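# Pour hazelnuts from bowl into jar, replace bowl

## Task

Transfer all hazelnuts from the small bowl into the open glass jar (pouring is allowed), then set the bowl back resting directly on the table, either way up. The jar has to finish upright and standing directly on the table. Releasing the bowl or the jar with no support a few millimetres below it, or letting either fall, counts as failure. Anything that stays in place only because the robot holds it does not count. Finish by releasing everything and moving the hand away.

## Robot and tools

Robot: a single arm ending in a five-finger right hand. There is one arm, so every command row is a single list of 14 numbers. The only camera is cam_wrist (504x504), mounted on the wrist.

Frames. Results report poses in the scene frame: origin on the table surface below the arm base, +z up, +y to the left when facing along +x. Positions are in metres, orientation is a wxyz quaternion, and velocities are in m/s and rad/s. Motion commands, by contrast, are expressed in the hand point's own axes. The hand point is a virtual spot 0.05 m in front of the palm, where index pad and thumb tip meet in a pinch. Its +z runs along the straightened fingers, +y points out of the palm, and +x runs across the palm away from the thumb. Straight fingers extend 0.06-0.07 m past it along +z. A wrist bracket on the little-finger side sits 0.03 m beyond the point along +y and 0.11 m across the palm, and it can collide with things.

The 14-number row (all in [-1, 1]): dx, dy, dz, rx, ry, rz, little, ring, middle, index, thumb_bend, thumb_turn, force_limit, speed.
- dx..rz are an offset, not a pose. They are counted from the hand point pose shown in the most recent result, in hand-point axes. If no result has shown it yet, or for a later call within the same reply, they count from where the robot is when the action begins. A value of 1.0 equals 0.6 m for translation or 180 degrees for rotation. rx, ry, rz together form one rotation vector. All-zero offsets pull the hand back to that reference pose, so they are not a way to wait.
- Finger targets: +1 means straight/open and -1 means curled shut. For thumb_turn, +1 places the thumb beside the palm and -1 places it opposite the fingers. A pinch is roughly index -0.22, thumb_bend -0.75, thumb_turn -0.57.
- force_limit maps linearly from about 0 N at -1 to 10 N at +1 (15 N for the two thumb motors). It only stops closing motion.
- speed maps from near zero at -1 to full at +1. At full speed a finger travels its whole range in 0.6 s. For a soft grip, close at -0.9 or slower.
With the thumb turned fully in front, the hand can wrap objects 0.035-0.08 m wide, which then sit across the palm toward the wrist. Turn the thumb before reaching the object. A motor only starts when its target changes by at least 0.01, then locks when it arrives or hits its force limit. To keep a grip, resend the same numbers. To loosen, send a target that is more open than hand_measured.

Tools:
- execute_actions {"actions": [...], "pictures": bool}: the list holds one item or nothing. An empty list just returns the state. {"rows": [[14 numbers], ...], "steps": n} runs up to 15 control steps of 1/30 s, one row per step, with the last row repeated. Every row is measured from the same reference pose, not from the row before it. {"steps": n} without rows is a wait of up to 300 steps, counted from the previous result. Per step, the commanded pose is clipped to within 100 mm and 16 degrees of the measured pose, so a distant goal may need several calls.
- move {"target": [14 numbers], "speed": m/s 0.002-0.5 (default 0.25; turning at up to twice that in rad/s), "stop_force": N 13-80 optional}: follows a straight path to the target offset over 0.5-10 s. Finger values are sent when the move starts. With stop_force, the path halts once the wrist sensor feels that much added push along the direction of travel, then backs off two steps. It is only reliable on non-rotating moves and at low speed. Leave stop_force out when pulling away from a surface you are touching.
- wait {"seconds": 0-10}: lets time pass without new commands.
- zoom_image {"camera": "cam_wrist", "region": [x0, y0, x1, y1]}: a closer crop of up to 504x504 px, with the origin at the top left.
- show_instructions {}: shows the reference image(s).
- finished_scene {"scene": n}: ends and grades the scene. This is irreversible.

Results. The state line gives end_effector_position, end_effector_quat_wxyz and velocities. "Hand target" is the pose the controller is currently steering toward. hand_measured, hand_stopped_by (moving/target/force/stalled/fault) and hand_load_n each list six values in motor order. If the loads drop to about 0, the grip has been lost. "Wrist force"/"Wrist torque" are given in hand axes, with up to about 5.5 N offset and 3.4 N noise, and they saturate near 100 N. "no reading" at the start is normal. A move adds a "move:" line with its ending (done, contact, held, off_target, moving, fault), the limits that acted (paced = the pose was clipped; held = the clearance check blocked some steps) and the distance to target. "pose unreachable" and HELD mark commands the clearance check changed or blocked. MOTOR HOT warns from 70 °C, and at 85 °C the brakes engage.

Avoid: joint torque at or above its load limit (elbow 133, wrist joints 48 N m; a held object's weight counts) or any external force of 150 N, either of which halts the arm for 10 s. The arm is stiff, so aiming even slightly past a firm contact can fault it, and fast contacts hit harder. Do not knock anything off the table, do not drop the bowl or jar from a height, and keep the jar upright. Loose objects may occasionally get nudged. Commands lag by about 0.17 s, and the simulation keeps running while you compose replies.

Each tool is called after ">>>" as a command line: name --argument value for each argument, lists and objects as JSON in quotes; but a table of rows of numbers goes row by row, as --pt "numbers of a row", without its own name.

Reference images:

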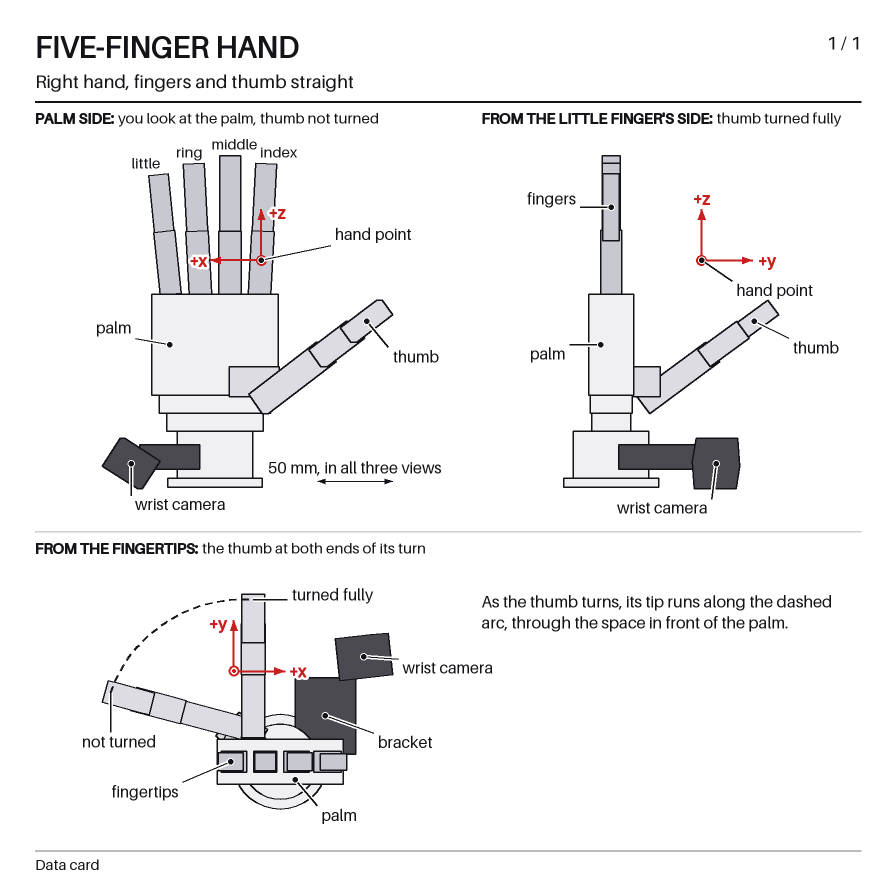

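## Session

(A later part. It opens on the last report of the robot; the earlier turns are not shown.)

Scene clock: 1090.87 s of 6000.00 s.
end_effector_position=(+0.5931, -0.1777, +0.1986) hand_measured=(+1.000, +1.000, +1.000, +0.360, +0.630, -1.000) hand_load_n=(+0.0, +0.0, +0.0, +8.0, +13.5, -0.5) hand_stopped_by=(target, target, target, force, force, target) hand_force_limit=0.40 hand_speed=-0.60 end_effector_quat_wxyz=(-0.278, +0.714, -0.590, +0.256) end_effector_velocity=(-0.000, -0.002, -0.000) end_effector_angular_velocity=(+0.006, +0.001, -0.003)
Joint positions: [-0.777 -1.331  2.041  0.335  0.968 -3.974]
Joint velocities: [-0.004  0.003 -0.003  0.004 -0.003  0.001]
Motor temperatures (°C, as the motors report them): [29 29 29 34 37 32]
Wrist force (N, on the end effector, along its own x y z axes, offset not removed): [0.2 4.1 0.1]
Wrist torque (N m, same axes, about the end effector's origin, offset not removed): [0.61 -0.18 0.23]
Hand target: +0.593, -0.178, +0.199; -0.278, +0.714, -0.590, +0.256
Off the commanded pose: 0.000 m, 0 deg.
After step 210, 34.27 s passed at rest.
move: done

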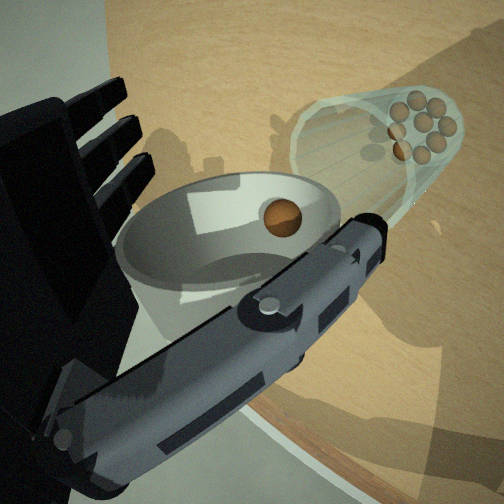

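>>> move --target '[0.0123, -0.0037, -0.0035, 0, -0.0471, 0.0471, 1, 1, 1, -1, -1, -1, 0.4, -0.6]' --speed 0.025

Scene clock: 1117.47 s of 6000.00 s.
end_effector_position=(+0.5945, -0.1848, +0.2019) hand_measured=(+1.000, +1.000, +1.000, +0.360, +0.630, -1.000) hand_load_n=(+0.0, +0.0, +0.0, +8.0, +13.5, -0.5) hand_stopped_by=(target, target, target, force, force, target) hand_force_limit=0.40 hand_speed=-0.60 end_effector_quat_wxyz=(-0.338, +0.685, -0.619, +0.182) end_effector_velocity=(+0.001, -0.001, +0.001) end_effector_angular_velocity=(+0.012, +0.000, -0.000)
Joint positions: [-0.836 -1.239  1.972  0.493  0.844 -3.981]
Joint velocities: [-0.004  0.006 -0.005  0.01  -0.008 -0.001]
Motor temperatures (°C, as the motors report them): [29 29 29 34 37 32]
Wrist force (N, on the end effector, along its own x y z axes, offset not removed): [1.4 2.2 -3.6]
Wrist torque (N m, same axes, about the end effector's origin, offset not removed): [0.65 -0.24 0.36]
Hand target: +0.594, -0.185, +0.202; -0.339, +0.685, -0.619, +0.181
Off the commanded pose: 0.000 m, 0 deg.
After step 100, 18.87 s passed at rest.
move: done

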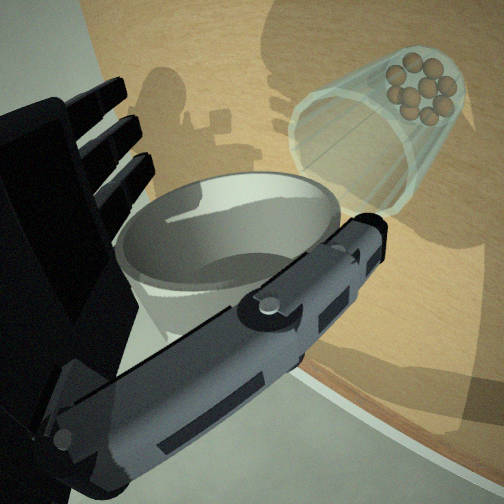

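>>> zoom_image --camera "cam_wrist" --region '[360, 30, 490, 150]'

Region (360, 30, 490, 150) of cam_wrist's 504x504 image, scaled by 3.877, with more detail than that image has; it fills the top 465 rows of this view, and the rest is white.

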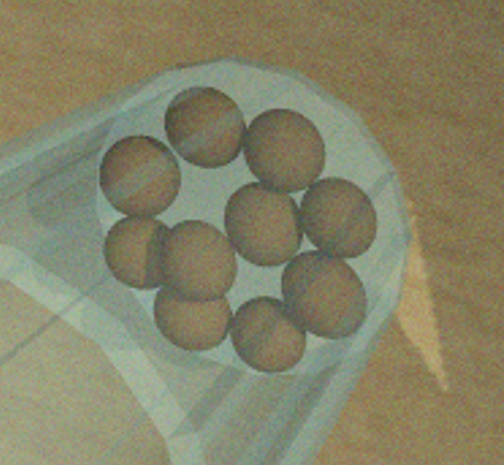

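>>> move --target '[-0.150, 0.0458, -0.016, 0, 0.3928, -0.3928, 1, 1, 1, -1, -1, -1, 0.4, -0.6]' --speed 0.25

Scene clock: 1157.00 s of 6000.00 s.
end_effector_position=(+0.5524, -0.1003, +0.2052) hand_measured=(+1.000, +1.000, +1.000, +0.360, +0.630, -1.000) hand_load_n=(+0.0, +0.0, +0.0, +8.0, +13.5, +0.5) hand_stopped_by=(target, target, target, force, force, target) hand_force_limit=0.40 hand_speed=-0.60 end_effector_quat_wxyz=(+0.216, +0.677, -0.211, +0.671) end_effector_velocity=(-0.000, +0.000, -0.000) end_effector_angular_velocity=(-0.013, -0.004, +0.001)
Joint positions: [-0.169 -1.406  2.543 -1.136  1.983 -4.721]
Joint velocities: [ 0.002  0.008  0.004 -0.024  0.001 -0.013]
Motor temperatures (°C, as the motors report them): [29 29 29 34 37 32]
Wrist force (N, on the end effector, along its own x y z axes, offset not removed): [-1.6 1.5 -1.6]
Wrist torque (N m, same axes, about the end effector's origin, offset not removed): [0.44 -0.18 0.19]
Hand target: +0.552, -0.100, +0.205; +0.216, +0.677, -0.210, +0.671
Off the commanded pose: 0.001 m, 0 deg.
After step 90, 32.47 s passed at rest.
move: done

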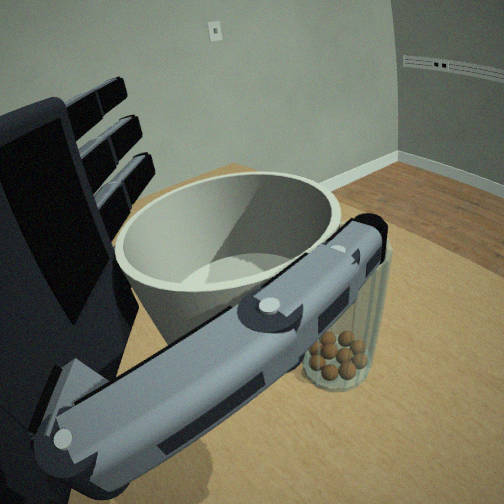

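>>> move --target '[-0.277, -0.02, -0.014, 0, 0, 0, 1, 1, 1, -1, -1, -1, 0.4, -0.6]' --speed 0.2

>>> move --target '[-0.024, 0, 0, 0, 0, 0, 1, 1, 1, -1, -1, -1, 0.4, -0.6]' --speed 0.01

Scene clock: 1174.43 s of 6000.00 s.
end_effector_position=(+0.5507, -0.0864, +0.0397) hand_measured=(+1.000, +1.000, +1.000, +0.360, +0.630, -1.000) hand_load_n=(+0.0, +0.0, +0.0, +8.0, +13.5, +0.5) hand_stopped_by=(target, target, target, force, force, target) hand_force_limit=0.40 hand_speed=-0.60 end_effector_quat_wxyz=(+0.216, +0.677, -0.211, +0.671) end_effector_velocity=(+0.000, +0.000, -0.003) end_effector_angular_velocity=(-0.002, +0.001, +0.002)
Joint positions: [-0.131 -0.93   2.54  -1.608  2.022 -4.721]
Joint velocities: [-0.     0.008 -0.001 -0.007 -0.002 -0.002]
Motor temperatures (°C, as the motors report them): [29 29 29 34 37 32]
Wrist force (N, on the end effector, along its own x y z axes, offset not removed): [-0.1 2.0 -4.2]
Wrist torque (N m, same axes, about the end effector's origin, offset not removed): [0.82 -0.33 0.34]
Hand target: +0.551, -0.086, +0.039; +0.216, +0.677, -0.211, +0.671
Off the commanded pose: 0.001 m, 0 deg.
After step 90, 12.97 s passed at rest.
move: done

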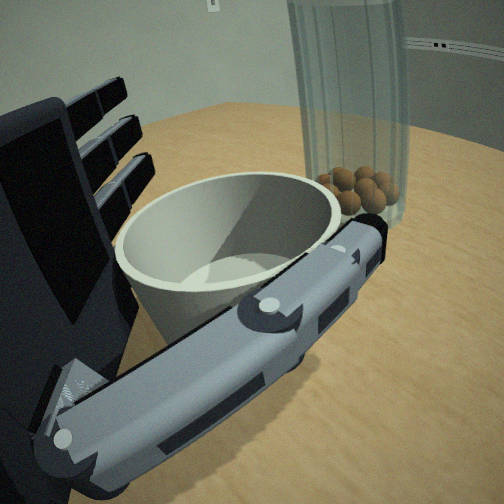

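Scene clock: 1176.10 s of 6000.00 s.
end_effector_position=(+0.5506, -0.0864, +0.0256) hand_measured=(+1.000, +1.000, +1.000, +0.360, +0.630, -1.000) hand_load_n=(+0.0, +0.0, +0.0, +7.0, +14.0, -1.5) hand_stopped_by=(target, target, target, force, force, target) hand_force_limit=0.40 hand_speed=-0.60 end_effector_quat_wxyz=(+0.216, +0.677, -0.211, +0.671) end_effector_velocity=(-0.000, -0.000, -0.002) end_effector_angular_velocity=(-0.001, +0.001, -0.000)
Joint positions: [-0.131 -0.89   2.534 -1.643  2.021 -4.721]
Joint velocities: [-0.     0.007 -0.001 -0.006 -0.    -0.001]
Motor temperatures (°C, as the motors report them): [29 29 29 34 37 32]
Wrist force (N, on the end effector, along its own x y z axes, offset not removed): [14.4 2.9 -5.6]
Wrist torque (N m, same axes, about the end effector's origin, offset not removed): [0.28 -0.49 0.73]
Hand target: +0.551, -0.086, +0.025; +0.216, +0.677, -0.211, +0.671
Off the commanded pose: 0.000 m, 0 deg.
move: done

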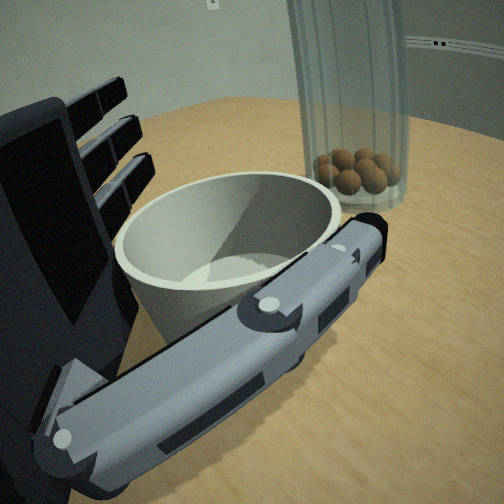

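>>> execute_actions --actions '[{"rows": [[0.002, 0, 0, 0, 0, 0, 1, 1, 1, 1, 1, -1, 0.4, -0.2]], "steps": 15}]' --pictures false

>>> wait --seconds 0.6

Scene clock: 1183.30 s of 6000.00 s.
end_effector_position=(+0.5506, -0.0864, +0.0268) hand_measured=(+1.000, +1.000, +1.000, +0.890, +0.956, -1.000) hand_load_n=(+0.0, +0.0, +0.0, +0.0, +0.0, +0.0) hand_stopped_by=(target, target, target, moving, moving, target) hand_force_limit=0.40 hand_speed=-0.20 end_effector_quat_wxyz=(+0.216, +0.677, -0.211, +0.671) end_effector_velocity=(-0.000, +0.000, +0.001) end_effector_angular_velocity=(-0.000, -0.001, -0.000)
Joint positions: [-0.131 -0.893  2.535 -1.64   2.021 -4.721]
Joint velocities: [ 0.    -0.001  0.001 -0.001  0.001 -0.   ]
Motor temperatures (°C, as the motors report them): [29 29 29 34 37 32]
Wrist force (N, on the end effector, along its own x y z axes, offset not removed): [0.1 0.7 -2.5]
Wrist torque (N m, same axes, about the end effector's origin, offset not removed): [0.49 -0.09 0.19]
Hand target: +0.551, -0.086, +0.027; +0.216, +0.677, -0.211, +0.671
Off the commanded pose: 0.000 m, 0 deg.
Steps of this call (steps 1 to 90: nothing new was sent; then 3.70 s passed at rest; steps 91 to 105: all 15 steps of this action). Readings (end_effector_position | what the end effector reports):
91: (+0.5506, -0.0864, +0.0253) | hand_measured=(+1.000, +1.000, +1.000, +0.360, +0.630, -1.000) hand_load_n=(+0.0, +0.0, +0.0, +7.0, +14.5, -2.5) hand_stopped_by=(target, target, target, moving, moving, target) hand_force_limit=0.40 hand_speed=-0.20
92: (+0.5507, -0.0864, +0.0255) | hand_measured=(+1.000, +1.000, +1.000, +0.360, +0.630, -1.000) hand_load_n=(+0.0, +0.0, +0.0, +7.0, +14.5, -2.5) hand_stopped_by=(target, target, target, moving, moving, target) hand_force_limit=0.40 hand_speed=-0.20
94: (+0.5508, -0.0864, +0.0260) | hand_measured=(+1.000, +1.000, +1.000, +0.400, +0.652, -1.000) hand_load_n=(+0.0, +0.0, +0.0, +2.5, +6.5, +0.0) hand_stopped_by=(target, target, target, moving, moving, target) hand_force_limit=0.40 hand_speed=-0.20
98: (+0.5507, -0.0864, +0.0265) | hand_measured=(+1.000, +1.000, +1.000, +0.578, +0.760, -1.000) hand_load_n=(+0.0, +0.0, +0.0, +0.0, +0.0, +0.0) hand_stopped_by=(target, target, target, moving, moving, target) hand_force_limit=0.40 hand_speed=-0.20
105: the state above

Scene clock: 1183.90 s of 6000.00 s.
end_effector_position=(+0.5506, -0.0864, +0.0268) hand_measured=(+1.000, +1.000, +1.000, +1.000, +1.000, -1.000) hand_load_n=(+0.0, +0.0, +0.0, +0.0, +0.0, +0.0) hand_stopped_by=(target, target, target, target, target, target) hand_force_limit=0.40 hand_speed=-0.20 end_effector_quat_wxyz=(+0.216, +0.677, -0.211, +0.671) end_effector_velocity=(+0.000, +0.001, +0.000) end_effector_angular_velocity=(-0.000, +0.000, +0.003)
Joint positions: [-0.131 -0.893  2.535 -1.64   2.021 -4.721]
Joint velocities: [ 0.     0.     0.001 -0.001 -0.003 -0.   ]
Motor temperatures (°C, as the motors report them): [29 29 29 34 37 32]
Wrist force (N, on the end effector, along its own x y z axes, offset not removed): [0.7 3.8 -5.6]
Wrist torque (N m, same axes, about the end effector's origin, offset not removed): [1.10 -0.12 0.38]
Hand target: +0.551, -0.086, +0.027; +0.216, +0.677, -0.211, +0.671
Off the commanded pose: 0.000 m, 0 deg.
Steps of this call (steps 1 to 18: nothing new was sent). Readings (end_effector_position | what the end effector reports):
1: (+0.5506, -0.0864, +0.0268) | hand_measured=(+1.000, +1.000, +1.000, +0.934, +0.984, -1.000) hand_load_n=(+0.0, +0.0, +0.0, +0.0, +0.0, +0.0) hand_stopped_by=(target, target, target, moving, moving, target) hand_force_limit=0.40 hand_speed=-0.20
2: (+0.5506, -0.0864, +0.0268) | hand_measured=(+1.000, +1.000, +1.000, +0.978, +0.998, -1.000) hand_load_n=(+0.0, +0.0, +0.0, +0.0, +0.0, +0.0) hand_stopped_by=(target, target, target, moving, moving, target) hand_force_limit=0.40 hand_speed=-0.20
4: (+0.5506, -0.0864, +0.0268) | hand_measured=(+1.000, +1.000, +1.000, +1.000, +1.000, -1.000) hand_load_n=(+0.0, +0.0, +0.0, +0.0, +0.0, +0.0) hand_stopped_by=(target, target, target, moving, moving, target) hand_force_limit=0.40 hand_speed=-0.20
8: (+0.5506, -0.0864, +0.0268) | hand_measured=(+1.000, +1.000, +1.000, +1.000, +1.000, -1.000) hand_load_n=(+0.0, +0.0, +0.0, +0.0, +0.0, +0.0) hand_stopped_by=(target, target, target, target, target, target) hand_force_limit=0.40 hand_speed=-0.20
18: the state above

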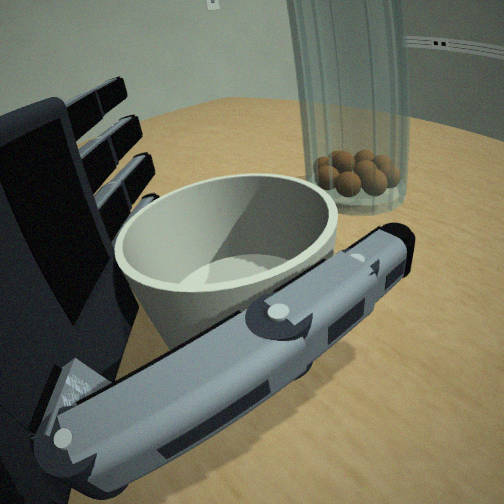

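>>> move --target '[0, -0.01, -0.02, 0, 0, 0, 1, 1, 1, 1, 1, -1, 0.4, -0.2]' --speed 0.04

>>> move --target '[0.25, -0.03, 0, 0, 0, 0, 1, 1, 1, 1, 1, -1, 0.4, -0.2]' --speed 0.15

Scene clock: 1207.90 s of 6000.00 s.
end_effector_position=(+0.5444, -0.0749, +0.0269) hand_measured=(+1.000, +1.000, +1.000, +1.000, +1.000, -1.000) hand_load_n=(+0.0, +0.0, +0.0, +0.0, +0.0, +0.0) hand_stopped_by=(target, target, target, target, target, target) hand_force_limit=0.40 hand_speed=-0.20 end_effector_quat_wxyz=(+0.216, +0.677, -0.211, +0.671) end_effector_velocity=(-0.001, +0.002, +0.000) end_effector_angular_velocity=(-0.001, -0.001, -0.001)
Joint positions: [-0.1   -0.892  2.539 -1.645  2.052 -4.721]
Joint velocities: [ 0.006  0.    -0.    -0.001  0.007 -0.001]
Motor temperatures (°C, as the motors report them): [29 29 29 34 37 32]
Wrist force (N, on the end effector, along its own x y z axes, offset not removed): [1.5 0.5 -7.7]
Wrist torque (N m, same axes, about the end effector's origin, offset not removed): [0.72 -0.17 0.21]
Hand target: +0.544, -0.075, +0.027; +0.216, +0.677, -0.211, +0.671
Off the commanded pose: 0.000 m, 0 deg.
After step 90, 20.20 s passed at rest.
move: done

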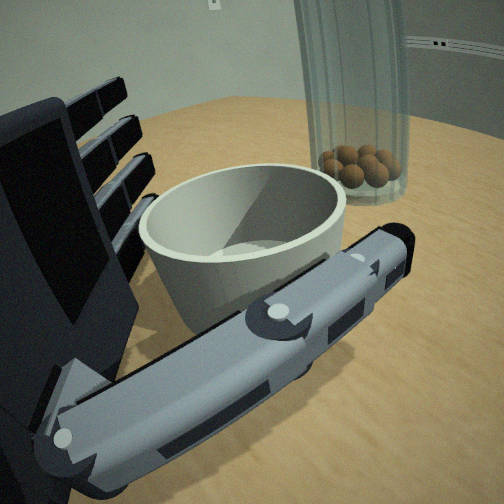

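Scene clock: 1209.50 s of 6000.00 s.
end_effector_position=(+0.5561, -0.0597, +0.1761) hand_measured=(+1.000, +1.000, +1.000, +1.000, +1.000, -1.000) hand_load_n=(+0.0, +0.0, +0.0, +0.0, +0.0, +0.0) hand_stopped_by=(target, target, target, target, target, target) hand_force_limit=0.40 hand_speed=-0.20 end_effector_quat_wxyz=(+0.216, +0.677, -0.211, +0.671) end_effector_velocity=(-0.000, +0.000, +0.002) end_effector_angular_velocity=(+0.001, +0.001, -0.001)
Joint positions: [-0.052 -1.308  2.522 -1.212  2.1   -4.721]
Joint velocities: [ 0.001 -0.006 -0.001  0.009  0.001  0.001]
Motor temperatures (°C, as the motors report them): [29 29 29 34 37 32]
Wrist force (N, on the end effector, along its own x y z axes, offset not removed): [-2.1 2.0 -5.1]
Wrist torque (N m, same axes, about the end effector's origin, offset not removed): [0.81 0.28 0.04]
Hand target: +0.556, -0.060, +0.176; +0.216, +0.677, -0.211, +0.671
Off the commanded pose: 0.001 m, 0 deg.
move: done

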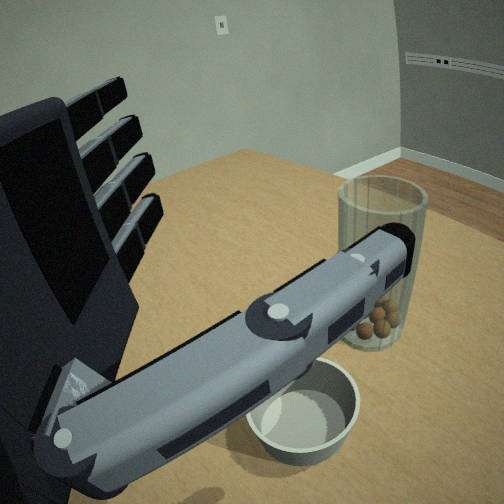

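>>> finished_scene --scene 1

The scene is finished: the task was done.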